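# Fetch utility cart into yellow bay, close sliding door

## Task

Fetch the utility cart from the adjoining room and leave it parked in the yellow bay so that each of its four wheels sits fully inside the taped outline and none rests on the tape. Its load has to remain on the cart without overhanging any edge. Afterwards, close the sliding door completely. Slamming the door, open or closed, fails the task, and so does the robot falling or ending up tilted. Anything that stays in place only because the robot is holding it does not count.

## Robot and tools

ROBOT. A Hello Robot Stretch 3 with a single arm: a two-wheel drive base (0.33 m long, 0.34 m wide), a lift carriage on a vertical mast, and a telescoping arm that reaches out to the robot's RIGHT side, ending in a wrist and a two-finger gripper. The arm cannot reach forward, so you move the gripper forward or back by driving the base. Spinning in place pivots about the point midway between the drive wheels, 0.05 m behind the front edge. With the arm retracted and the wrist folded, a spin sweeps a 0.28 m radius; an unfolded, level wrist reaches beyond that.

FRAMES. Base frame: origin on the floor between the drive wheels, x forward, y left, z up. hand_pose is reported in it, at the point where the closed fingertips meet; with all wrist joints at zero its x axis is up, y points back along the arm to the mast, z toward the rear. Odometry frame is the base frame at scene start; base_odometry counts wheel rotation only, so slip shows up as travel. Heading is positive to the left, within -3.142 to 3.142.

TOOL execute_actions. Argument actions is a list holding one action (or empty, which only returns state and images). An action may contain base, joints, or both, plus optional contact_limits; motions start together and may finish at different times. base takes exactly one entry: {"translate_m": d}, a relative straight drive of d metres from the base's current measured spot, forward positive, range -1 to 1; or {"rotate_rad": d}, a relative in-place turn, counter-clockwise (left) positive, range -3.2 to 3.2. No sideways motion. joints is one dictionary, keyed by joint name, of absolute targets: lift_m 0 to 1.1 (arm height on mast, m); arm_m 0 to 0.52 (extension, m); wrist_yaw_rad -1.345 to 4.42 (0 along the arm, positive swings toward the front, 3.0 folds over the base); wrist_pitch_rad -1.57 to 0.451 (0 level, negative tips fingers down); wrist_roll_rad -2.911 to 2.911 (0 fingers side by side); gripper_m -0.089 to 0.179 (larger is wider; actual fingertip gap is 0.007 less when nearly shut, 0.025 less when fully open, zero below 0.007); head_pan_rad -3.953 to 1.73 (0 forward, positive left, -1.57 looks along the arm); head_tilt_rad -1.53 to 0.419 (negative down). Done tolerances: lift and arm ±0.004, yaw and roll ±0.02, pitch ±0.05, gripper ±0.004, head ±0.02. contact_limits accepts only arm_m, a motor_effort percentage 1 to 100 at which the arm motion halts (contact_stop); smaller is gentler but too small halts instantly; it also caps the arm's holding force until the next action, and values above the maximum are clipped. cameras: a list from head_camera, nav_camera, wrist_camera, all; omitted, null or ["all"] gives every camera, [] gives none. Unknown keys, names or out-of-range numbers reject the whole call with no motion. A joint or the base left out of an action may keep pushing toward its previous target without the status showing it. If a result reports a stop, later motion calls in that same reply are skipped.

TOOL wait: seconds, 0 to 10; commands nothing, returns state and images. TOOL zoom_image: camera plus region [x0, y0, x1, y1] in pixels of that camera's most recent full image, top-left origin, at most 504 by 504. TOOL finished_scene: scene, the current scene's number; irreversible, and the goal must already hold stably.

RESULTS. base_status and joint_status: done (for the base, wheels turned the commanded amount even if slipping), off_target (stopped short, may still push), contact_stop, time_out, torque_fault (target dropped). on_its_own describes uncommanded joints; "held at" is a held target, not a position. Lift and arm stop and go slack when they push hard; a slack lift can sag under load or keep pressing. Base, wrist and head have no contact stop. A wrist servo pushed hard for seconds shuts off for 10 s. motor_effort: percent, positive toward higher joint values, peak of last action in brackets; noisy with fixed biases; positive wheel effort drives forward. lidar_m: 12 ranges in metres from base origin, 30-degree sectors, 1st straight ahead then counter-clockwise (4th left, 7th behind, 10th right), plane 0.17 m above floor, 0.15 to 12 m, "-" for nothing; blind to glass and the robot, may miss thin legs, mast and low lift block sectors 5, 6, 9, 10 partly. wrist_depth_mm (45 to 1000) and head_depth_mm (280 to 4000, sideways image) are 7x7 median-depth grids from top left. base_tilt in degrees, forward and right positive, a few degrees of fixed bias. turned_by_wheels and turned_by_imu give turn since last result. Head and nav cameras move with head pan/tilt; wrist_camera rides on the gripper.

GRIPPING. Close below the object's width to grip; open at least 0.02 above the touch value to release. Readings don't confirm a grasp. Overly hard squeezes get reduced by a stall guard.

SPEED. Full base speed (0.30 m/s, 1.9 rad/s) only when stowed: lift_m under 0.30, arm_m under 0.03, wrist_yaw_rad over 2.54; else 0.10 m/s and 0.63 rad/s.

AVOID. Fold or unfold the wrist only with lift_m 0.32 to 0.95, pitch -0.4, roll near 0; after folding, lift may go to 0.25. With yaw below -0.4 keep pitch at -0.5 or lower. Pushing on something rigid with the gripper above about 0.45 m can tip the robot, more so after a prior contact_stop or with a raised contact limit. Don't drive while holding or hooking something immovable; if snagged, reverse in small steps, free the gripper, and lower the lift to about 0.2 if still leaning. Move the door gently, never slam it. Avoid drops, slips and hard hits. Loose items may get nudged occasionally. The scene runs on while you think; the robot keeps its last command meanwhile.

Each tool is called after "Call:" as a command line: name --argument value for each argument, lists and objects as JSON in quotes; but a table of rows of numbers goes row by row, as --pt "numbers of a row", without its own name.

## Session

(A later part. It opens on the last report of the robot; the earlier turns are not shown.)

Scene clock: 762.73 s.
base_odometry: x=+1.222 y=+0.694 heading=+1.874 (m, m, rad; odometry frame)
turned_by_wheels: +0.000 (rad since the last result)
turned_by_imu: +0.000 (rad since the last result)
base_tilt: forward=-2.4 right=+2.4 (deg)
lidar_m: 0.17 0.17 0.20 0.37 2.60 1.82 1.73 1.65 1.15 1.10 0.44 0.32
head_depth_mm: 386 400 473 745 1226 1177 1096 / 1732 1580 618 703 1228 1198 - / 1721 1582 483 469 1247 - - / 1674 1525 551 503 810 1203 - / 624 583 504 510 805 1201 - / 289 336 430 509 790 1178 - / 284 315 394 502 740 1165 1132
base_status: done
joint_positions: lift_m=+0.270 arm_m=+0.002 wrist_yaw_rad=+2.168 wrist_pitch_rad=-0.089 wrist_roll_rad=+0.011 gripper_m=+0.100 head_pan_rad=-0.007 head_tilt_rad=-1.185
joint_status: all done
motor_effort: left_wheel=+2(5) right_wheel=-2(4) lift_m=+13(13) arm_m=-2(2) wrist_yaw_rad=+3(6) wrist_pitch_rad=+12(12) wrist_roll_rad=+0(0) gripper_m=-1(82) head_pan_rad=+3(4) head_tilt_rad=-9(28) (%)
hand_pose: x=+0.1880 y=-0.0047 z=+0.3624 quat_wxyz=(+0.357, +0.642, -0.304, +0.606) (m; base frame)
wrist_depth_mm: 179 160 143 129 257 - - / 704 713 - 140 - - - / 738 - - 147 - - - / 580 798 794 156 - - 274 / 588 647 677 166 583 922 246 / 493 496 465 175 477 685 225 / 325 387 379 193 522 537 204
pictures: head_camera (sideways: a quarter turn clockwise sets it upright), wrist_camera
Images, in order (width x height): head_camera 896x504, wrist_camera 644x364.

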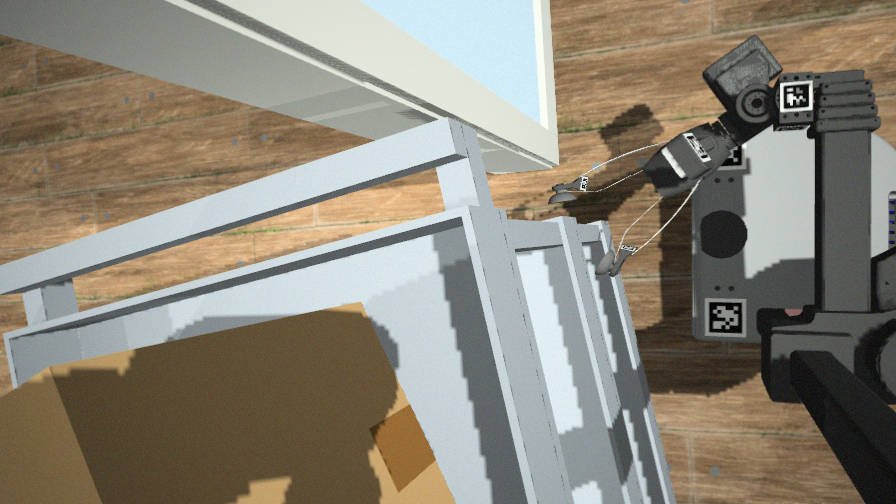

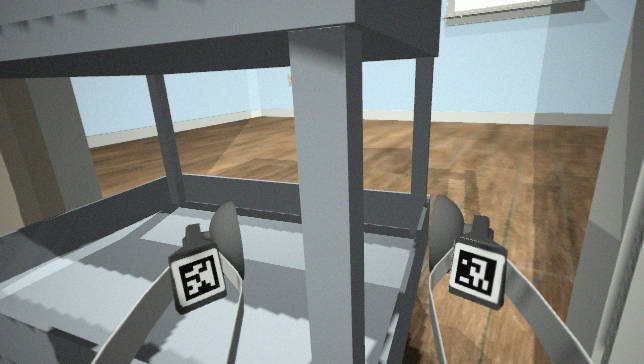

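Call:
execute_actions --actions '[{"base":{"translate_m":0.055},"joints":{"wrist_yaw_rad":2.31}}]' --cameras '["wrist_camera"]'

Call:
execute_actions --actions '[{"joints":{"gripper_m":-0.02}}]' --cameras '["wrist_camera"]'

Scene clock: 769.43 s.
base_odometry: x=+1.206 y=+0.746 heading=+1.874 (m, m, rad; odometry frame)
turned_by_wheels: +0.000 (rad since the last result)
turned_by_imu: +0.001 (rad since the last result)
base_tilt: forward=-2.3 right=+2.4 (deg)
lidar_m: 3.08 - 0.15 0.25 2.68 1.88 1.79 1.64 1.16 1.10 0.36 0.27
head_depth_mm: 1684 392 420 548 1203 1175 1098 / 1723 1575 1407 637 1167 1190 - / 1730 1599 1410 458 1214 - - / 1716 1533 1427 505 487 1203 - / 1675 593 538 499 485 1173 - / 1773 295 346 477 481 1165 - / 287 - 319 426 478 1156 1127
base_status: done
joint_positions: lift_m=+0.270 arm_m=+0.002 wrist_yaw_rad=+2.308 wrist_pitch_rad=-0.089 wrist_roll_rad=+0.011 gripper_m=+0.100 head_pan_rad=-0.007 head_tilt_rad=-1.186
joint_status: all done
motor_effort: left_wheel=+2(6) right_wheel=-3(4) lift_m=+13(13) arm_m=-2(3) wrist_yaw_rad=+3(5) wrist_pitch_rad=+12(12) wrist_roll_rad=+0(0) gripper_m=+0(0) head_pan_rad=+4(5) head_tilt_rad=-8(9) (%)
hand_pose: x=+0.1661 y=+0.0231 z=+0.3624 quat_wxyz=(+0.314, +0.662, -0.259, +0.630) (m; base frame)
wrist_depth_mm: 145 127 113 91 153 - - / 535 774 745 97 - - - / 625 - - 102 - - - / 741 808 774 108 - - - / 562 616 673 115 558 905 878 / 491 498 462 122 432 665 663 / 355 383 383 129 365 549 541
pictures: wrist_camera
Images, in order (width x height): wrist_camera 644x364.

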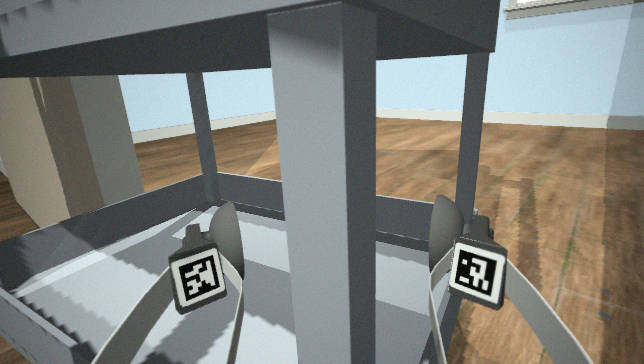

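Scene clock: 771.13 s.
base_odometry: x=+1.206 y=+0.746 heading=+1.874 (m, m, rad; odometry frame)
turned_by_wheels: +0.000 (rad since the last result)
turned_by_imu: +0.000 (rad since the last result)
base_tilt: forward=-2.4 right=+2.4 (deg)
lidar_m: 3.08 - 0.15 0.25 2.68 1.88 1.79 1.65 1.15 1.10 0.36 0.27
head_depth_mm: 1703 392 419 550 1202 1170 1095 / 1732 1581 1404 638 1169 1194 - / 1728 1591 484 1144 1216 - - / 1722 1540 1421 504 488 1197 - / 1683 594 539 500 484 1172 - / 1784 294 347 478 481 1158 - / 288 - 319 427 478 1153 1134
base_status: not commanded
joint_positions: lift_m=+0.270 arm_m=+0.002 wrist_yaw_rad=+2.316 wrist_pitch_rad=-0.089 wrist_roll_rad=+0.012 gripper_m=-0.018 head_pan_rad=-0.007 head_tilt_rad=-1.186
joint_status: all done
motor_effort: left_wheel=+2(2) right_wheel=-2(3) lift_m=+13(13) arm_m=-1(2) wrist_yaw_rad=-7(8) wrist_pitch_rad=+12(12) wrist_roll_rad=+0(0) gripper_m=-31(100) head_pan_rad=+5(4) head_tilt_rad=-9(8) (%)
hand_pose: x=+0.1647 y=+0.0246 z=+0.3624 quat_wxyz=(+0.311, +0.663, -0.256, +0.631) (m; base frame)
wrist_depth_mm: 148 128 116 92 144 - - / 542 773 717 97 - - - / 656 - - 102 - - - / 810 789 776 107 - - - / 580 621 660 112 548 842 852 / 489 483 481 120 411 666 645 / 351 390 373 128 354 545 533
pictures: wrist_camera
Images, in order (width x height): wrist_camera 644x364.

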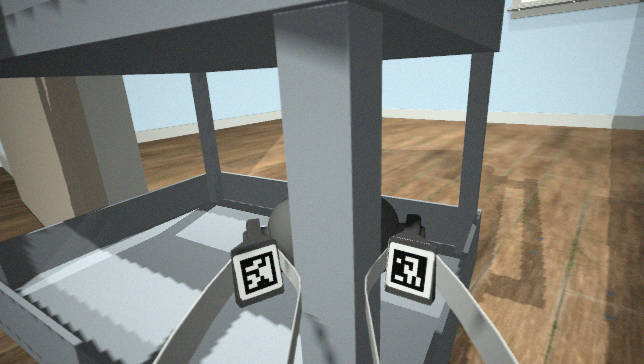

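Call:
execute_actions --actions '[{"base":{"translate_m":-0.1},"joints":{"head_tilt_rad":-0.9,"head_pan_rad":0.2}}]'

Scene clock: 774.60 s.
base_odometry: x=+1.235 y=+0.651 heading=+1.874 (m, m, rad; odometry frame)
turned_by_wheels: +0.000 (rad since the last result)
turned_by_imu: +0.001 (rad since the last result)
base_tilt: forward=-2.4 right=+2.4 (deg)
lidar_m: 3.12 0.15 0.17 0.36 2.53 1.78 1.68 1.65 1.16 1.10 0.51 0.36
head_depth_mm: 2608 2227 1858 1593 649 854 1104 / 2665 2251 1777 541 477 409 1076 / 2686 2251 677 634 550 478 1057 / 2738 2247 324 357 488 471 711 / 475 373 308 338 450 471 725 / 2788 375 310 328 435 473 921 / 2814 375 311 319 420 474 983
base_status: done
joint_positions: lift_m=+0.270 arm_m=+0.002 wrist_yaw_rad=+2.322 wrist_pitch_rad=-0.088 wrist_roll_rad=+0.011 gripper_m=-0.009 head_pan_rad=+0.193 head_tilt_rad=-0.902
joint_status: all done
on_its_own: gripper_m is held at -0.010, not at your -0.020, by its stall guard, which is not easing now; wrist_yaw_rad is at rest, and its effort (-16) is outside its rest range (-12 to +12)
motor_effort: left_wheel=+3(6) right_wheel=-8(14) lift_m=+13(13) arm_m=+1(1) wrist_yaw_rad=-16(27) wrist_pitch_rad=+11(13) wrist_roll_rad=+0(0) gripper_m=-20(27) head_pan_rad=+4(26) head_tilt_rad=+1(31) (%)
hand_pose: x=+0.1636 y=+0.0260 z=+0.3627 quat_wxyz=(+0.309, +0.664, -0.254, +0.632) (m; base frame)
wrist_depth_mm: 215 158 124 101 139 266 - / 746 613 - 107 - - - / 976 718 - 114 - - - / - 741 836 120 - - - / 745 619 648 125 549 539 852 / 676 485 477 131 415 607 658 / 596 375 374 142 357 547 537
pictures: head_camera (sideways: a quarter turn clockwise sets it upright), nav_camera (sideways: a quarter turn counterclockwise sets it upright), wrist_camera
Images, in order (width x height): head_camera 896x504, nav_camera 672x504, wrist_camera 644x364.

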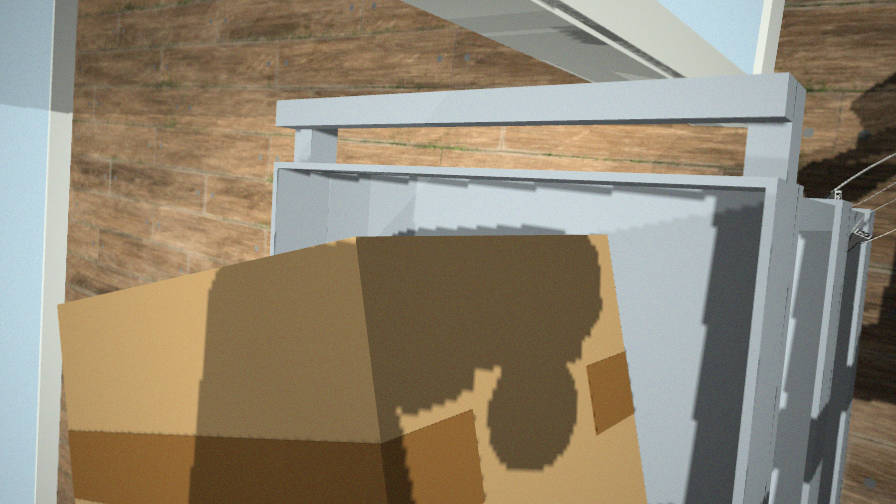

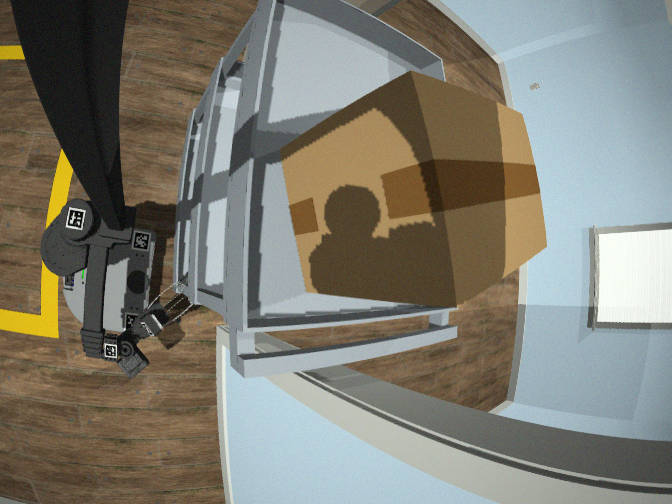

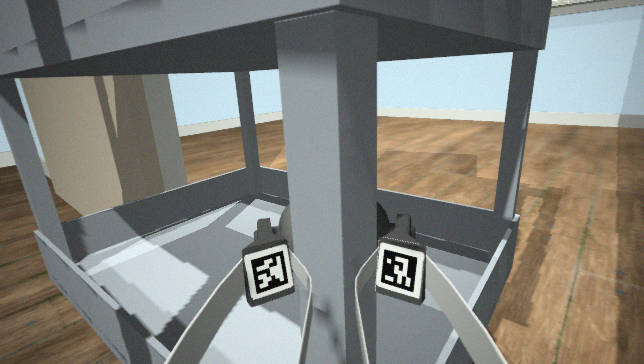

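Call:
execute_actions --actions '[{"joints":{"gripper_m":0.12}}]' --cameras '[]'

Call:
execute_actions --actions '[{"base":{"translate_m":-0.2},"joints":{"head_pan_rad":0.5,"head_tilt_rad":-0.8}}]'

Scene clock: 790.90 s.
base_odometry: x=+1.235 y=+0.651 heading=+1.874 (m, m, rad; odometry frame)
turned_by_wheels: +0.000 (rad since the last result)
turned_by_imu: +0.000 (rad since the last result)
base_tilt: forward=-2.4 right=+2.3 (deg)
lidar_m: 3.13 0.15 0.17 0.36 2.52 1.78 1.69 1.65 1.16 1.10 0.51 0.36
head_depth_mm: 2702 2246 1866 1586 648 854 1102 / 2661 2249 1773 542 476 408 1070 / 2710 2232 678 635 549 477 1061 / 2721 2242 323 358 488 471 712 / 474 373 308 337 451 473 723 / 2769 376 310 329 436 472 919 / 2846 377 310 320 421 473 982
base_status: not commanded
joint_positions: lift_m=+0.270 arm_m=+0.002 wrist_yaw_rad=+2.312 wrist_pitch_rad=-0.088 wrist_roll_rad=+0.011 gripper_m=+0.120 head_pan_rad=+0.193 head_tilt_rad=-0.902
joint_status: all done
motor_effort: left_wheel=+2(3) right_wheel=-3(8) lift_m=+13(13) arm_m=+1(1) wrist_yaw_rad=-3(16) wrist_pitch_rad=+12(12) wrist_roll_rad=+0(0) gripper_m=+0(93) head_pan_rad=+3(4) head_tilt_rad=+1(1) (%)
hand_pose: x=+0.1654 y=+0.0241 z=+0.3626 quat_wxyz=(+0.312, +0.663, -0.258, +0.630) (m; base frame)
wrist_depth_mm: 206 153 118 101 150 292 - / 773 601 769 108 - - - / 929 698 - 114 - - - / - 708 814 119 - - - / 573 609 620 127 570 873 870 / 547 504 468 134 459 - 663 / 583 374 377 144 364 535 539
pictures: none
No camera images: the call's "cameras" was empty. Leave "cameras" out to get every camera's image.

Scene clock: 794.13 s.
base_odometry: x=+1.295 y=+0.460 heading=+1.874 (m, m, rad; odometry frame)
turned_by_wheels: +0.000 (rad since the last result)
turned_by_imu: +0.001 (rad since the last result)
base_tilt: forward=-2.4 right=+2.4 (deg)
lidar_m: 0.33 0.33 0.42 1.57 2.23 1.57 1.49 1.52 1.17 1.11 0.81 0.56
head_depth_mm: 2701 447 455 584 523 1234 1120 / 2740 449 464 558 547 811 1086 / 628 452 473 571 555 824 1076 / 3055 455 483 586 583 859 1117 / 3323 937 771 656 882 1075 1134 / 3458 2734 823 672 917 1187 1142 / 3316 2759 798 674 945 1247 1131
base_status: done
joint_positions: lift_m=+0.270 arm_m=+0.002 wrist_yaw_rad=+2.312 wrist_pitch_rad=-0.088 wrist_roll_rad=+0.011 gripper_m=+0.120 head_pan_rad=+0.493 head_tilt_rad=-0.803
joint_status: all done
motor_effort: left_wheel=+2(3) right_wheel=-3(6) lift_m=+13(13) arm_m=+1(1) wrist_yaw_rad=-2(3) wrist_pitch_rad=+12(11) wrist_roll_rad=+1(1) gripper_m=+0(1) head_pan_rad=+5(33) head_tilt_rad=+2(16) (%)
hand_pose: x=+0.1654 y=+0.0240 z=+0.3626 quat_wxyz=(+0.312, +0.663, -0.258, +0.630) (m; base frame)
wrist_depth_mm: - 535 395 317 266 236 - / - 868 754 - - 554 - / - - 851 - - 582 - / - - 801 879 792 621 - / - 964 535 609 595 642 871 / 766 766 654 424 372 - 666 / 604 599 572 551 355 514 526
pictures: head_camera (sideways: a quarter turn clockwise sets it upright), nav_camera (sideways: a quarter turn counterclockwise sets it upright), wrist_camera
Images, in order (width x height): head_camera 896x504, nav_camera 672x504, wrist_camera 644x364.

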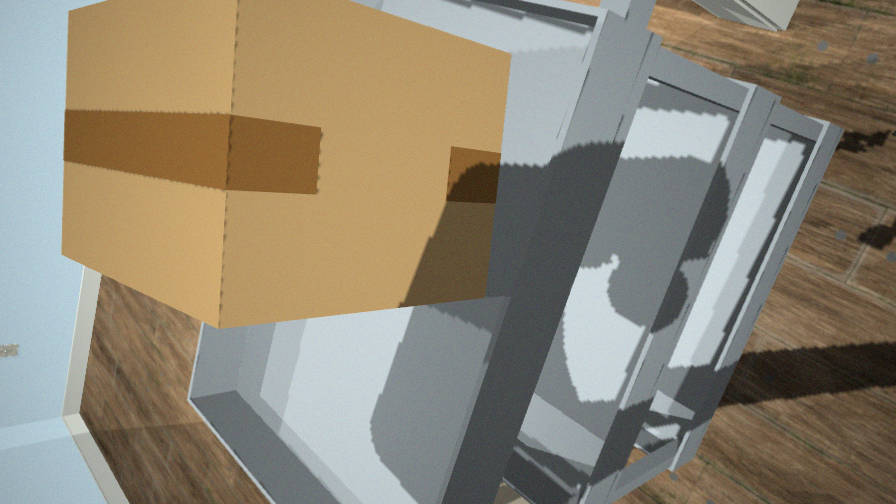

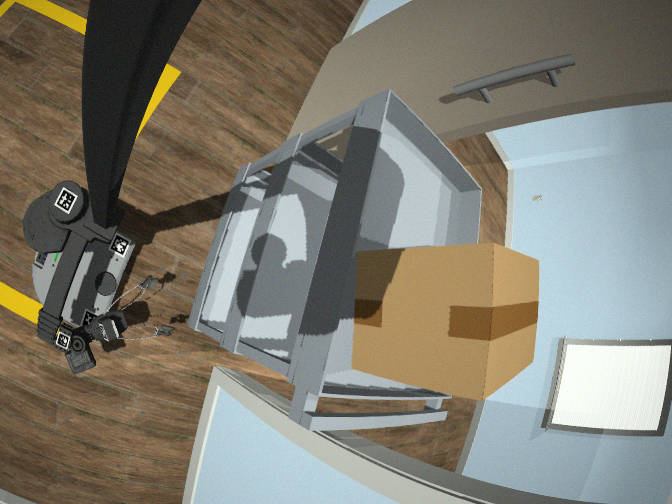

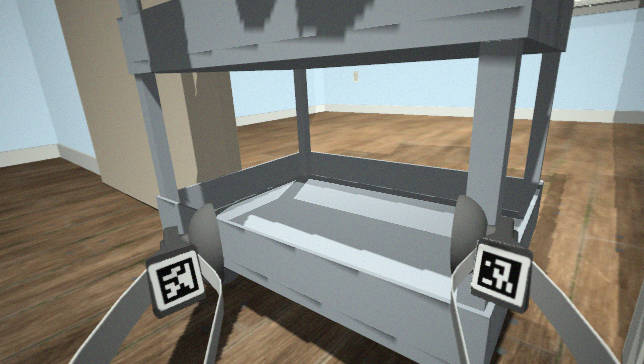

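Call:
execute_actions --actions '[{"base":{"rotate_rad":1.571},"joints":{"gripper_m":-0.02,"wrist_yaw_rad":2.0,"lift_m":0.33,"wrist_pitch_rad":-0.6}}]' --cameras '[]'

Call:
execute_actions --actions '[{"base":{"translate_m":0.4}}]' --cameras '[]'

Call:
execute_actions --actions '[{"base":{"rotate_rad":-1.571},"joints":{"wrist_yaw_rad":1.8,"head_pan_rad":0.0,"head_tilt_rad":-1.0}}]'

Scene clock: 803.23 s.
base_odometry: x=+1.295 y=+0.460 heading=-2.838 (m, m, rad; odometry frame)
turned_by_wheels: +1.571 (rad since the last result)
turned_by_imu: +1.578 (rad since the last result)
base_tilt: forward=-2.3 right=+2.4 (deg)
lidar_m: 1.54 2.24 1.57 1.49 1.52 1.17 1.11 0.81 0.55 0.33 0.33 0.42
head_depth_mm: 2276 2494 2114 1715 1465 1274 1122 / 2372 2584 2090 1729 1469 1274 1133 / 2495 2717 2112 1738 1463 1285 1132 / 2634 2748 2132 1745 1474 1281 1133 / 2476 2621 2143 1751 1484 1283 1134 / 2123 2359 2141 1753 1491 1289 1133 / 1869 2029 2109 1753 1482 1295 1141
base_status: done
joint_positions: lift_m=+0.329 arm_m=+0.002 wrist_yaw_rad=+2.002 wrist_pitch_rad=-0.612 wrist_roll_rad=+0.011 gripper_m=-0.019 head_pan_rad=+0.493 head_tilt_rad=-0.803
joint_status: all done
motor_effort: left_wheel=-2(4) right_wheel=+2(4) lift_m=+30(30) arm_m=+0(1) wrist_yaw_rad=-2(3) wrist_pitch_rad=+8(13) wrist_roll_rad=+0(1) gripper_m=-11(95) head_pan_rad=+4(3) head_tilt_rad=+2(2) (%)
hand_pose: x=+0.1567 y=-0.0651 z=+0.3012 quat_wxyz=(+0.543, +0.685, -0.187, +0.449) (m; base frame)
wrist_depth_mm: - - - - 987 928 845 / 894 877 825 819 794 778 436 / 739 711 699 690 669 654 410 / 625 605 605 586 565 555 402 / 539 534 525 - 504 491 468 / 486 470 468 434 443 443 425 / 439 423 417 410 404 397 390
pictures: none
No camera images: the call's "cameras" was empty. Leave "cameras" out to get every camera's image.

Scene clock: 808.40 s.
base_odometry: x=+0.913 y=+0.341 heading=-2.838 (m, m, rad; odometry frame)
turned_by_wheels: +0.000 (rad since the last result)
turned_by_imu: +0.000 (rad since the last result)
base_tilt: forward=-2.3 right=+2.4 (deg)
lidar_m: 1.65 2.28 1.59 1.51 1.54 1.60 1.51 0.46 0.31 0.28 0.29 0.61
head_depth_mm: 1923 2192 2092 1705 1464 1275 1129 / 2015 2264 2101 1732 1469 1272 1128 / 2103 2433 2106 1743 1474 1277 1131 / 2205 2507 2132 1743 1477 1283 1131 / 2332 2531 2143 1744 1471 1288 1138 / 2148 2371 2141 1751 1491 1282 1137 / 1883 2057 2088 1754 1483 1287 1141
base_status: done
joint_positions: lift_m=+0.329 arm_m=+0.002 wrist_yaw_rad=+2.002 wrist_pitch_rad=-0.612 wrist_roll_rad=+0.011 gripper_m=-0.019 head_pan_rad=+0.493 head_tilt_rad=-0.803
joint_status: not commanded
motor_effort: left_wheel=-2(3) right_wheel=+2(5) lift_m=+30(30) arm_m=+0(1) wrist_yaw_rad=-2(2) wrist_pitch_rad=+8(8) wrist_roll_rad=+0(0) gripper_m=-11(10) head_pan_rad=+5(5) head_tilt_rad=+2(2) (%)
hand_pose: x=+0.1566 y=-0.0652 z=+0.3011 quat_wxyz=(+0.543, +0.685, -0.187, +0.449) (m; base frame)
wrist_depth_mm: - - - - 957 955 840 / 899 858 847 817 799 752 707 / 740 712 686 686 676 651 631 / 631 619 607 599 575 560 548 / 540 528 527 - 503 495 480 / 480 469 460 443 453 448 431 / 440 416 414 407 404 398 392
pictures: none
No camera images: the call's "cameras" was empty. Leave "cameras" out to get every camera's image.

Scene clock: 811.83 s.
base_odometry: x=+0.913 y=+0.341 heading=+1.874 (m, m, rad; odometry frame)
turned_by_wheels: -1.571 (rad since the last result)
turned_by_imu: -1.577 (rad since the last result)
base_tilt: forward=-2.4 right=+2.4 (deg)
lidar_m: 0.28 0.29 0.62 1.69 2.26 1.59 1.51 1.55 1.59 1.51 0.45 0.30
head_depth_mm: 389 408 480 550 855 1164 1094 / 441 494 563 567 852 1169 1123 / 546 633 646 569 846 1171 1112 / 2371 737 651 572 834 1168 1118 / 2397 740 652 573 835 1165 1116 / 2403 742 654 575 740 1203 1108 / 2447 754 604 552 1081 1222 1107
base_status: done
joint_positions: lift_m=+0.329 arm_m=+0.002 wrist_yaw_rad=+1.802 wrist_pitch_rad=-0.612 wrist_roll_rad=+0.012 gripper_m=-0.019 head_pan_rad=+0.007 head_tilt_rad=-0.988
joint_status: all done
motor_effort: left_wheel=+2(5) right_wheel=-3(5) lift_m=+30(30) arm_m=+1(1) wrist_yaw_rad=-2(3) wrist_pitch_rad=+8(8) wrist_roll_rad=+1(0) gripper_m=-11(11) head_pan_rad=-6(42) head_tilt_rad=-7(28) (%)
hand_pose: x=+0.1693 y=-0.1022 z=+0.3011 quat_wxyz=(+0.585, +0.663, -0.255, +0.392) (m; base frame)
wrist_depth_mm: 427 445 636 626 620 585 828 / 299 476 552 531 521 509 461 / 592 426 460 448 438 425 405 / 621 366 347 325 318 309 296 / 543 540 507 - 478 471 340 / 475 480 465 444 446 440 430 / 431 428 419 409 406 400 392
pictures: head_camera (sideways: a quarter turn clockwise sets it upright), nav_camera (sideways: a quarter turn counterclockwise sets it upright), wrist_camera
Images, in order (width x height): head_camera 896x504, nav_camera 672x504, wrist_camera 644x364.

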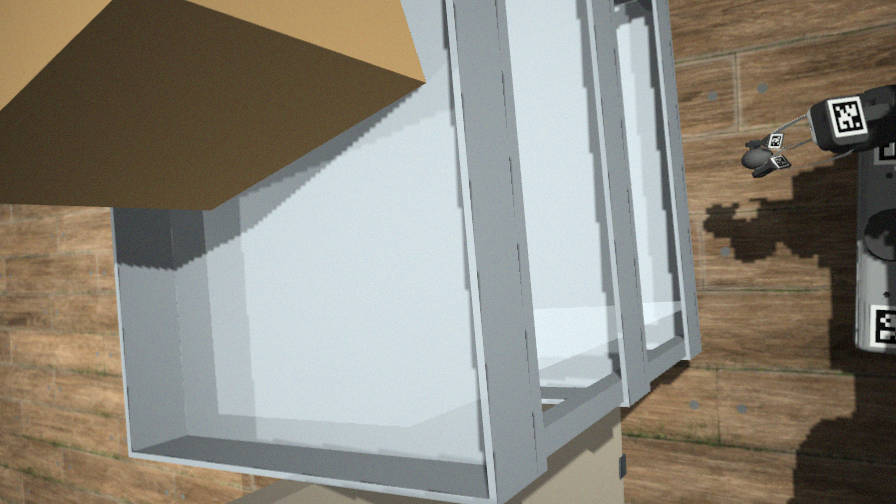

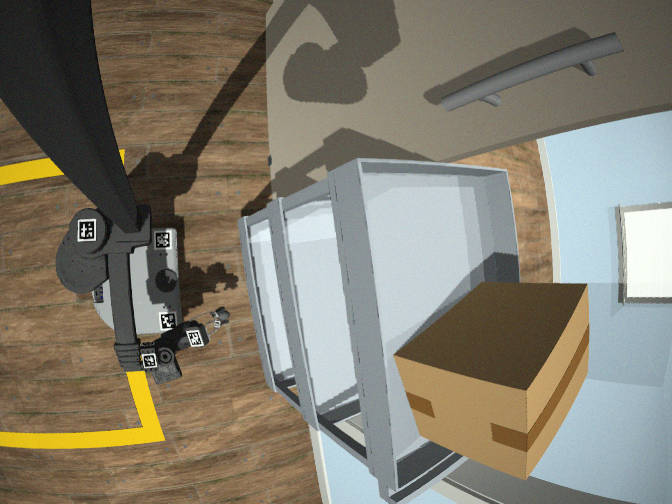

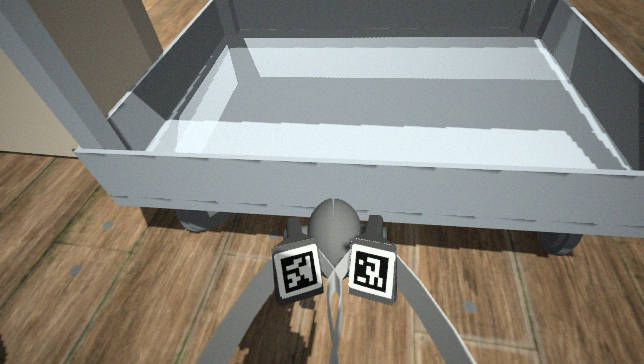

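Call:
execute_actions --actions '[{"base":{"translate_m":0.2},"joints":{"head_tilt_rad":-1.2}}]' --cameras '["wrist_camera","head_camera"]'

Call:
execute_actions --actions '[{"joints":{"lift_m":0.245}}]' --cameras '["wrist_camera"]'

Scene clock: 819.80 s.
base_odometry: x=+0.854 y=+0.532 heading=+1.874 (m, m, rad; odometry frame)
turned_by_wheels: +0.000 (rad since the last result)
turned_by_imu: +0.000 (rad since the last result)
base_tilt: forward=-2.4 right=+2.3 (deg)
lidar_m: - - 0.15 0.85 2.33 1.80 1.71 1.76 1.58 1.50 0.15 -
head_depth_mm: 294 318 361 430 477 1168 1090 / 344 395 464 500 474 1177 - / 436 522 545 506 476 1182 - / 1741 597 548 508 473 1016 - / 1743 599 549 511 475 1067 - / 1749 602 553 512 476 1163 - / 1780 595 553 514 478 1180 1136
base_status: done
joint_positions: lift_m=+0.329 arm_m=+0.002 wrist_yaw_rad=+1.802 wrist_pitch_rad=-0.613 wrist_roll_rad=+0.012 gripper_m=-0.019 head_pan_rad=+0.007 head_tilt_rad=-1.185
joint_status: all done
motor_effort: left_wheel=+2(6) right_wheel=-4(3) lift_m=+29(30) arm_m=+0(0) wrist_yaw_rad=-2(2) wrist_pitch_rad=+8(8) wrist_roll_rad=+0(1) gripper_m=-10(11) head_pan_rad=-3(5) head_tilt_rad=-9(31) (%)
hand_pose: x=+0.1693 y=-0.1022 z=+0.3011 quat_wxyz=(+0.585, +0.663, -0.255, +0.392) (m; base frame)
wrist_depth_mm: - - - - 976 935 821 / 924 515 530 516 491 477 427 / 342 438 461 448 441 428 397 / 343 405 394 384 380 368 357 / 336 349 347 - 334 329 318 / 313 310 308 290 291 292 287 / 284 278 275 272 269 264 259
pictures: head_camera (sideways: a quarter turn clockwise sets it upright), wrist_camera
Images, in order (width x height): head_camera 896x504, wrist_camera 644x364.

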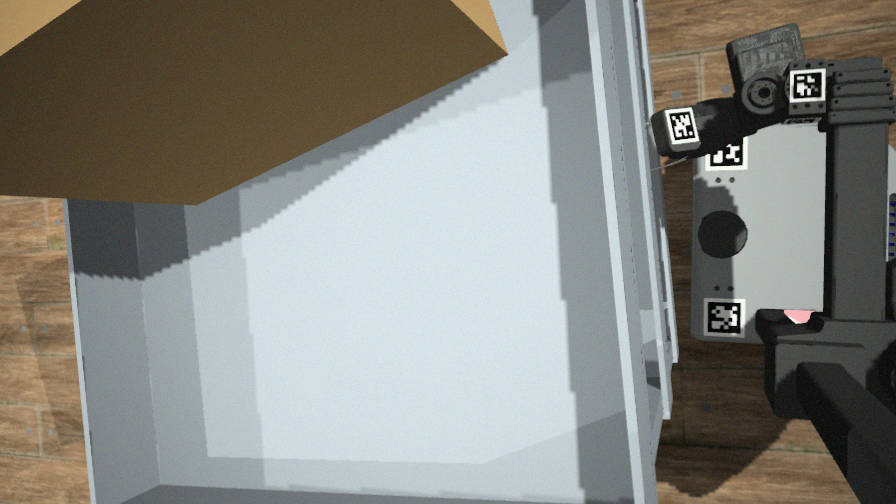

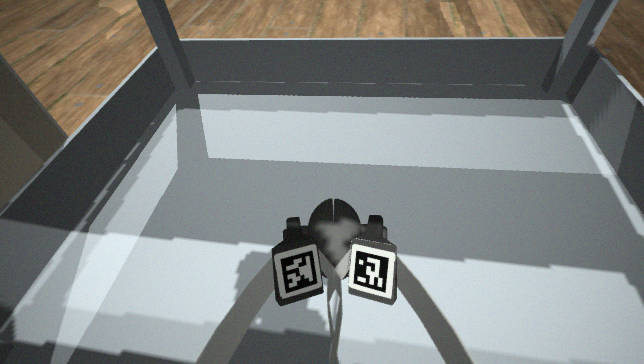

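Scene clock: 821.40 s.
base_odometry: x=+0.854 y=+0.532 heading=+1.874 (m, m, rad; odometry frame)
turned_by_wheels: +0.000 (rad since the last result)
turned_by_imu: +0.000 (rad since the last result)
base_tilt: forward=-2.4 right=+2.4 (deg)
lidar_m: - - 0.15 0.84 2.33 1.80 1.71 1.75 1.58 1.50 0.15 -
head_depth_mm: 294 317 360 431 478 1174 1100 / 343 395 465 499 476 1172 - / 436 522 544 505 476 1182 - / 1743 597 548 509 473 1017 - / 1739 599 551 510 474 1068 - / 1764 600 554 511 477 1165 - / 1755 594 553 515 478 1178 1135
base_status: not commanded
joint_positions: lift_m=+0.246 arm_m=+0.002 wrist_yaw_rad=+1.802 wrist_pitch_rad=-0.613 wrist_roll_rad=+0.012 gripper_m=-0.019 head_pan_rad=+0.007 head_tilt_rad=-1.185
joint_status: all done
motor_effort: left_wheel=+2(2) right_wheel=-3(3) lift_m=+12(27) arm_m=+1(0) wrist_yaw_rad=-2(2) wrist_pitch_rad=+8(8) wrist_roll_rad=+0(1) gripper_m=-11(11) head_pan_rad=-4(4) head_tilt_rad=-9(9) (%)
hand_pose: x=+0.1692 y=-0.1022 z=+0.2171 quat_wxyz=(+0.585, +0.663, -0.254, +0.392) (m; base frame)
wrist_depth_mm: 913 450 469 449 433 425 394 / 340 401 391 383 373 361 345 / 327 337 325 321 310 303 295 / 293 285 282 274 270 264 256 / 253 248 243 - 235 231 228 / 225 220 218 205 208 206 203 / 202 199 196 192 189 186 183
pictures: wrist_camera
Images, in order (width x height): wrist_camera 644x364.

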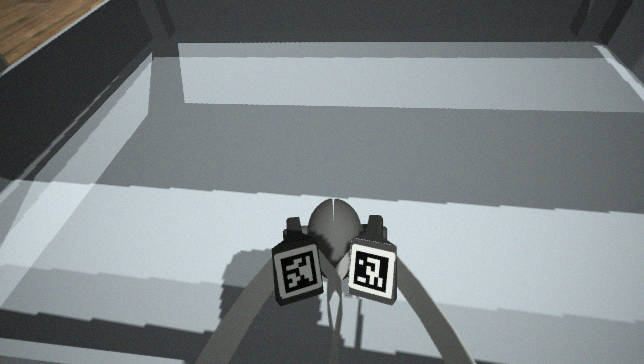

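Call:
execute_actions --actions '[]'

Scene clock: 831.90 s.
base_odometry: x=+0.854 y=+0.532 heading=+1.874 (m, m, rad; odometry frame)
turned_by_wheels: +0.000 (rad since the last result)
turned_by_imu: +0.000 (rad since the last result)
base_tilt: forward=-2.4 right=+2.4 (deg)
lidar_m: - - 0.15 0.85 2.32 1.80 1.71 1.75 1.58 1.50 0.15 -
head_depth_mm: 294 318 362 430 478 1170 1097 / 343 395 463 498 475 1172 - / 435 522 544 506 477 1189 - / 1738 597 550 507 474 1013 - / 1765 599 551 511 475 1065 - / 1770 601 554 513 476 1166 - / 1784 597 553 513 477 1179 1139
base_status: not commanded
joint_positions: lift_m=+0.246 arm_m=+0.002 wrist_yaw_rad=+1.802 wrist_pitch_rad=-0.613 wrist_roll_rad=+0.012 gripper_m=-0.019 head_pan_rad=+0.007 head_tilt_rad=-1.185
joint_status: all done
motor_effort: left_wheel=+2(2) right_wheel=-3(3) lift_m=+11(27) arm_m=+1(0) wrist_yaw_rad=-2(2) wrist_pitch_rad=+8(8) wrist_roll_rad=+0(1) gripper_m=-11(11) head_pan_rad=-3(4) head_tilt_rad=-9(9) (%)
hand_pose: x=+0.1692 y=-0.1022 z=+0.2171 quat_wxyz=(+0.585, +0.663, -0.254, +0.392) (m; base frame)
wrist_depth_mm: 956 445 464 442 437 423 391 / 337 396 393 383 371 362 346 / 323 337 325 318 313 304 295 / 290 286 279 275 266 265 257 / 254 251 244 - 237 230 226 / 224 220 218 204 208 206 202 / 200 199 195 193 189 187 184
pictures: head_camera (sideways: a quarter turn clockwise sets it upright), nav_camera (sideways: a quarter turn counterclockwise sets it upright), wrist_camera
Images, in order (width x height): head_camera 896x504, nav_camera 672x504, wrist_camera 644x364.

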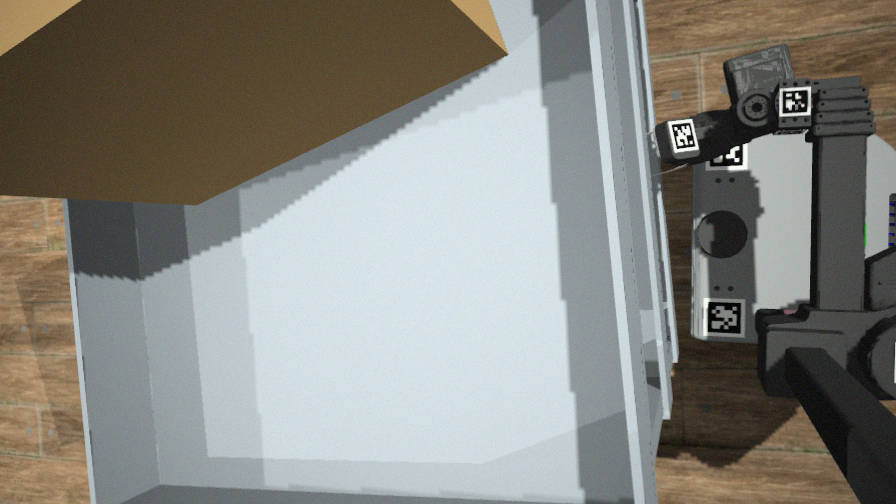

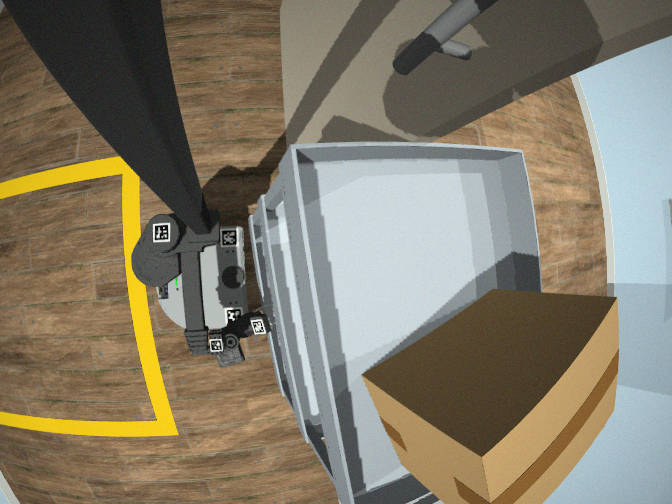

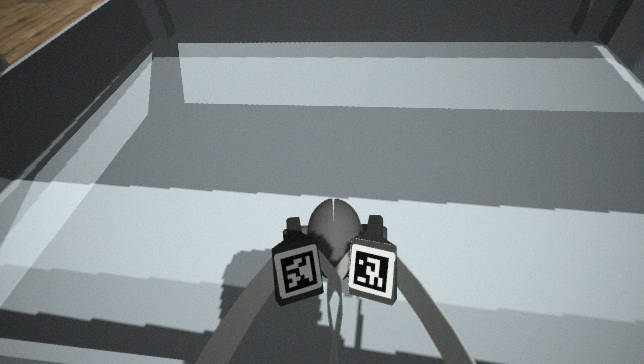

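Call:
execute_actions --actions '[{"base":{"translate_m":-0.12}}]'

Scene clock: 835.50 s.
base_odometry: x=+0.890 y=+0.417 heading=+1.874 (m, m, rad; odometry frame)
turned_by_wheels: +0.000 (rad since the last result)
turned_by_imu: +0.001 (rad since the last result)
base_tilt: forward=-2.3 right=+2.4 (deg)
lidar_m: - 0.15 0.20 1.23 2.32 1.68 1.59 1.63 1.59 1.51 0.19 0.15
head_depth_mm: 319 348 384 483 740 1165 1098 / 408 458 520 504 763 1186 - / 599 588 545 506 782 1201 - / 621 595 549 508 784 1209 - / 625 599 552 510 721 1203 - / 628 601 553 513 725 1186 - / 1705 566 541 513 1247 1185 1135
base_status: done
joint_positions: lift_m=+0.245 arm_m=+0.002 wrist_yaw_rad=+1.800 wrist_pitch_rad=-0.593 wrist_roll_rad=+0.013 gripper_m=-0.019 head_pan_rad=+0.007 head_tilt_rad=-1.186
joint_status: not commanded
motor_effort: left_wheel=+2(4) right_wheel=-3(29) lift_m=+20(21) arm_m=+1(0) wrist_yaw_rad=+0(14) wrist_pitch_rad=-4(33) wrist_roll_rad=-1(1) gripper_m=-11(17) head_pan_rad=-4(4) head_tilt_rad=-9(9) (%)
hand_pose: x=+0.1725 y=-0.1017 z=+0.2206 quat_wxyz=(+0.581, +0.661, -0.262, +0.397) (m; base frame)
wrist_depth_mm: 352 428 504 485 453 439 410 / 337 403 414 401 386 373 361 / 332 349 338 332 318 315 308 / 301 295 288 283 273 269 263 / 227 257 252 - 242 235 232 / 241 189 162 142 212 209 206 / 354 349 325 176 150 131 185
pictures: head_camera (sideways: a quarter turn clockwise sets it upright), nav_camera (sideways: a quarter turn counterclockwise sets it upright), wrist_camera
Images, in order (width x height): head_camera 896x504, nav_camera 672x504, wrist_camera 644x364.

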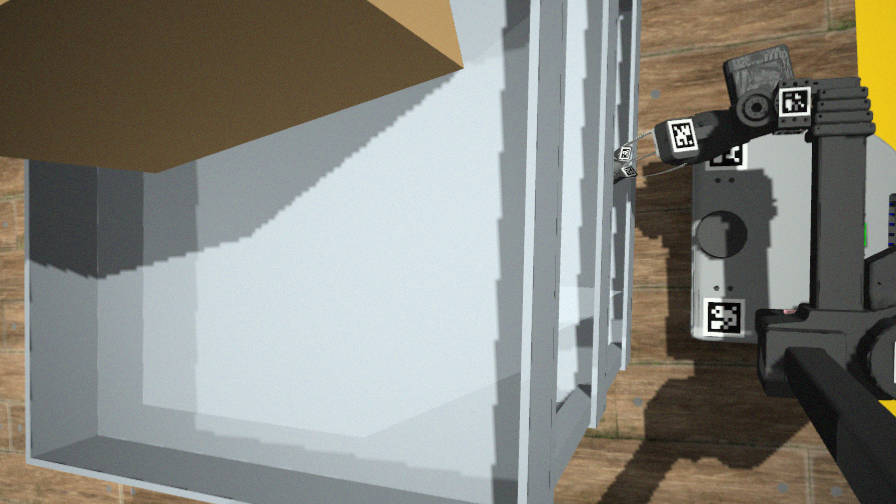

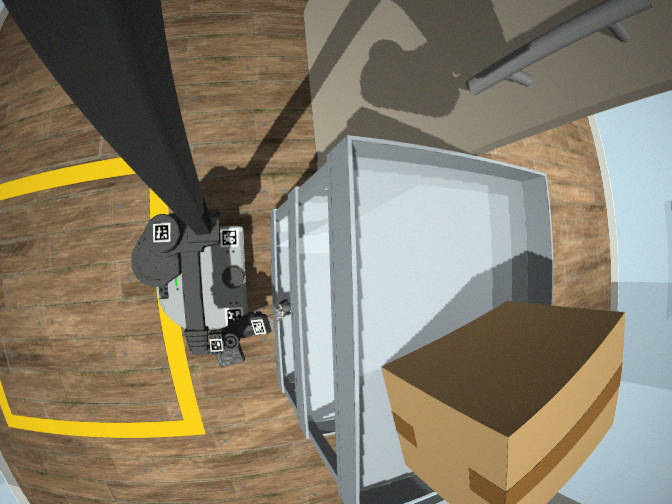

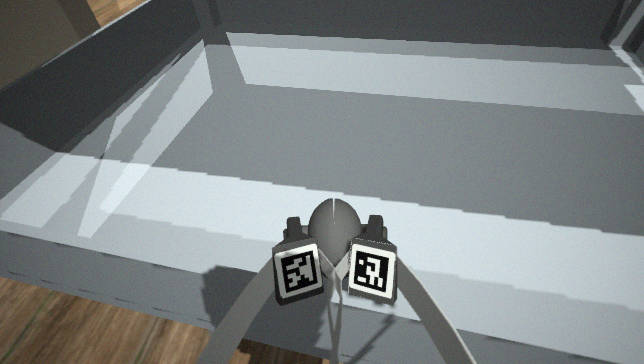

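Call:
execute_actions --actions '[{"joints":{"head_pan_rad":0.7,"head_tilt_rad":-0.9}}]' --cameras '["head_camera"]'

Scene clock: 845.23 s.
base_odometry: x=+0.890 y=+0.417 heading=+1.874 (m, m, rad; odometry frame)
turned_by_wheels: +0.000 (rad since the last result)
turned_by_imu: +0.000 (rad since the last result)
base_tilt: forward=-2.4 right=+2.3 (deg)
lidar_m: - 0.15 0.20 1.24 2.31 1.68 1.59 1.64 1.58 1.50 0.19 0.15
head_depth_mm: 2815 2229 673 603 527 467 420 / 365 2054 1814 597 526 468 440 / 367 426 511 573 529 469 722 / 385 433 548 680 522 495 1071 / 415 506 637 842 513 1217 1124 / 471 572 732 1009 1367 1245 1112 / 519 649 853 1266 1409 1248 1112
base_status: not commanded
joint_positions: lift_m=+0.245 arm_m=+0.002 wrist_yaw_rad=+1.800 wrist_pitch_rad=-0.593 wrist_roll_rad=+0.013 gripper_m=-0.019 head_pan_rad=+0.693 head_tilt_rad=-0.903
joint_status: all done
motor_effort: left_wheel=+2(2) right_wheel=-4(4) lift_m=+20(20) arm_m=+0(1) wrist_yaw_rad=+0(0) wrist_pitch_rad=-4(4) wrist_roll_rad=+0(0) gripper_m=-11(10) head_pan_rad=+4(49) head_tilt_rad=+2(28) (%)
hand_pose: x=+0.1725 y=-0.1017 z=+0.2206 quat_wxyz=(+0.581, +0.661, -0.262, +0.397) (m; base frame)
wrist_depth_mm: 356 435 518 489 456 436 412 / 334 396 414 403 389 374 364 / 333 345 337 330 324 318 307 / 303 293 288 281 274 270 263 / 227 255 251 - 242 235 229 / 241 190 161 141 211 209 207 / 354 343 327 177 151 131 185
pictures: head_camera (sideways: a quarter turn clockwise sets it upright)
Images, in order (width x height): head_camera 896x504.

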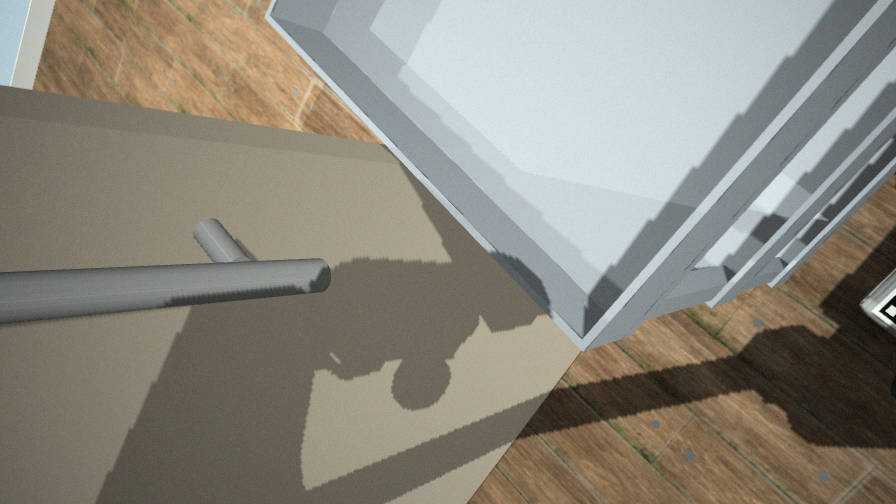

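Call:
execute_actions --actions '[{"base":{"translate_m":-0.1},"joints":{"head_pan_rad":0.0,"head_tilt_rad":-1.1}}]'

Scene clock: 852.60 s.
base_odometry: x=+0.920 y=+0.322 heading=+1.875 (m, m, rad; odometry frame)
turned_by_wheels: +0.000 (rad since the last result)
turned_by_imu: +0.001 (rad since the last result)
base_tilt: forward=-2.4 right=+2.4 (deg)
lidar_m: 0.16 0.18 0.28 1.75 2.23 1.57 1.49 1.53 1.59 1.51 0.20 0.16
head_depth_mm: 352 368 384 428 485 981 1108 / 504 522 557 524 490 1035 - / 1990 651 590 533 498 1145 - / 2004 661 593 536 501 1151 - / 2008 667 596 537 509 1166 - / 2019 641 597 538 651 1182 1118 / 2040 1753 570 533 651 1199 1106
base_status: done
joint_positions: lift_m=+0.245 arm_m=+0.002 wrist_yaw_rad=+1.795 wrist_pitch_rad=-0.562 wrist_roll_rad=+0.014 gripper_m=-0.019 head_pan_rad=+0.007 head_tilt_rad=-1.087
joint_status: all done
on_its_own: wrist_pitch_rad is at rest, and its effort (-22) is outside its rest range (-20 to +32)
motor_effort: left_wheel=+2(4) right_wheel=-5(26) lift_m=+20(20) arm_m=+1(1) wrist_yaw_rad=+6(18) wrist_pitch_rad=-22(35) wrist_roll_rad=+0(0) gripper_m=-11(17) head_pan_rad=-4(49) head_tilt_rad=-8(29) (%)
hand_pose: x=+0.1775 y=-0.1015 z=+0.2267 quat_wxyz=(+0.575, +0.656, -0.274, +0.404) (m; base frame)
wrist_depth_mm: 445 433 514 524 477 439 402 / 485 400 443 430 416 403 389 / 329 364 360 355 344 333 324 / 314 308 300 300 287 283 277 / 261 199 261 - 250 246 242 / 403 384 194 155 220 216 214 / 356 351 345 192 155 188 191
pictures: head_camera (sideways: a quarter turn clockwise sets it upright), nav_camera (sideways: a quarter turn counterclockwise sets it upright), wrist_camera
Images, in order (width x height): head_camera 896x504, nav_camera 672x504, wrist_camera 644x364.

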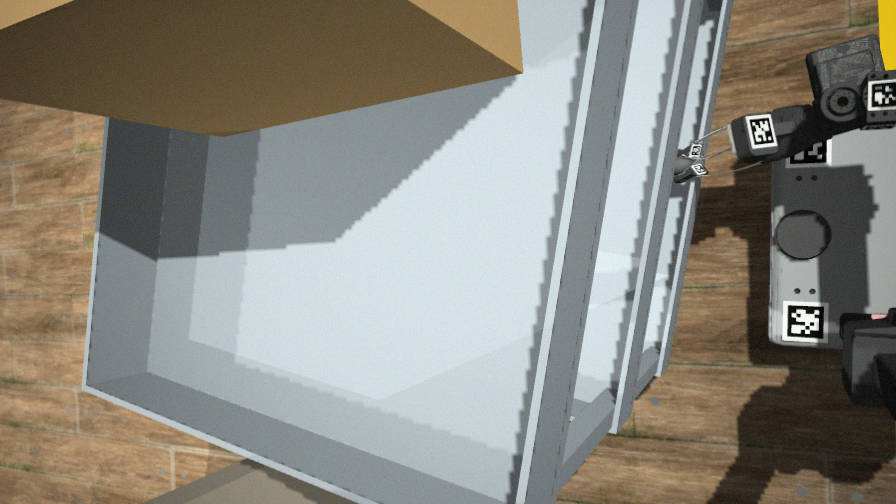

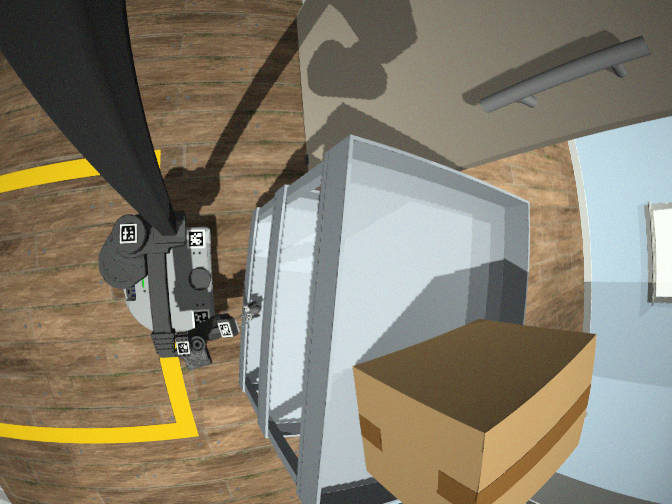

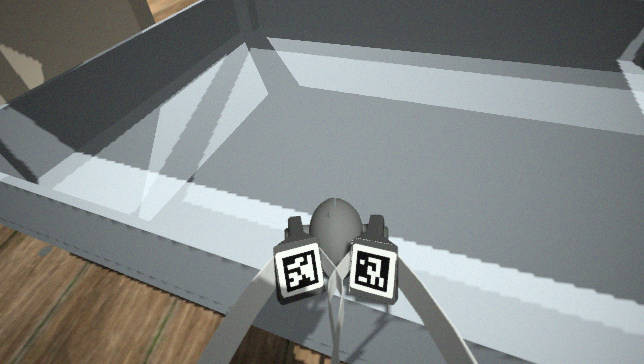

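Call:
execute_actions --actions '[{"joints":{"head_pan_rad":0.9,"head_tilt_rad":-1.2,"lift_m":0.236,"wrist_pitch_rad":-0.62}}]' --cameras '["head_camera"]'

Scene clock: 869.53 s.
base_odometry: x=+0.920 y=+0.322 heading=+1.875 (m, m, rad; odometry frame)
turned_by_wheels: +0.000 (rad since the last result)
turned_by_imu: +0.000 (rad since the last result)
base_tilt: forward=-2.4 right=+2.4 (deg)
lidar_m: 0.16 0.18 0.28 1.75 2.24 1.57 1.49 1.53 1.59 1.51 0.20 0.16
head_depth_mm: 535 597 542 504 465 728 964 / 593 709 534 504 770 1003 1095 / 667 819 528 627 1054 1177 - / 763 961 1317 1361 1263 - - / 887 1176 1441 1356 1268 - - / 1059 1516 1480 1365 1271 - 1089 / 1402 1616 1478 1370 1291 1180 1109
base_status: not commanded
joint_positions: lift_m=+0.237 arm_m=+0.002 wrist_yaw_rad=+1.793 wrist_pitch_rad=-0.541 wrist_roll_rad=+0.018 gripper_m=-0.019 head_pan_rad=+0.893 head_tilt_rad=-1.185
joint_status: lift_m contact_stop (moved -0.008 of -0.009); wrist_pitch_rad off_target (ended at -0.541, target -0.620); the others done
on_its_own: lift_m is slack since a contact_stop, until your next command for it; wrist_pitch_rad is at rest, and its effort (-47) is outside its rest range (-20 to +32)
motor_effort: left_wheel=+1(1) right_wheel=-5(5) lift_m=+20(22) arm_m=+1(1) wrist_yaw_rad=+10(10) wrist_pitch_rad=-47(46) wrist_roll_rad=-2(2) gripper_m=-11(11) head_pan_rad=+5(51) head_tilt_rad=-9(24) (%)
hand_pose: x=+0.1808 y=-0.1014 z=+0.2230 quat_wxyz=(+0.571, +0.654, -0.283, +0.408) (m; base frame)
wrist_depth_mm: 452 435 534 521 474 433 396 / 473 399 459 441 430 411 399 / 329 371 366 350 342 333 327 / 313 308 302 294 288 282 271 / 234 192 258 - 247 242 238 / 402 249 178 144 216 215 209 / 359 358 337 178 144 191 187
pictures: head_camera (sideways: a quarter turn clockwise sets it upright)
Images, in order (width x height): head_camera 896x504.

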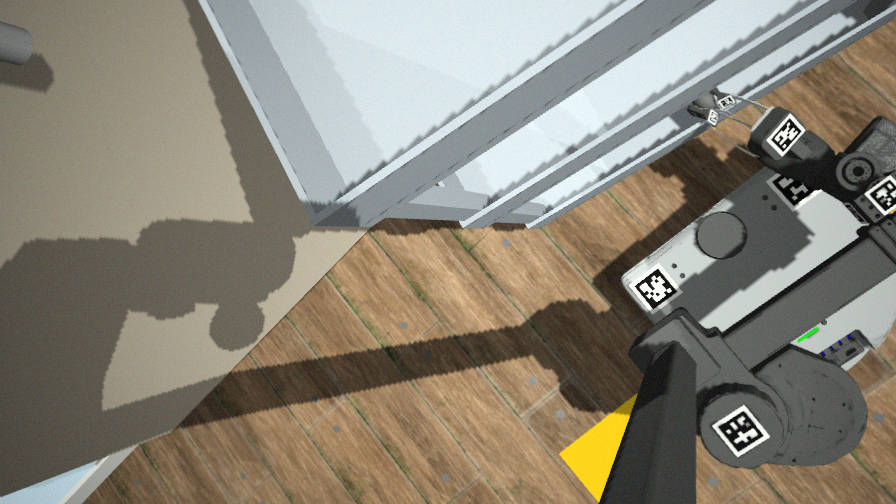

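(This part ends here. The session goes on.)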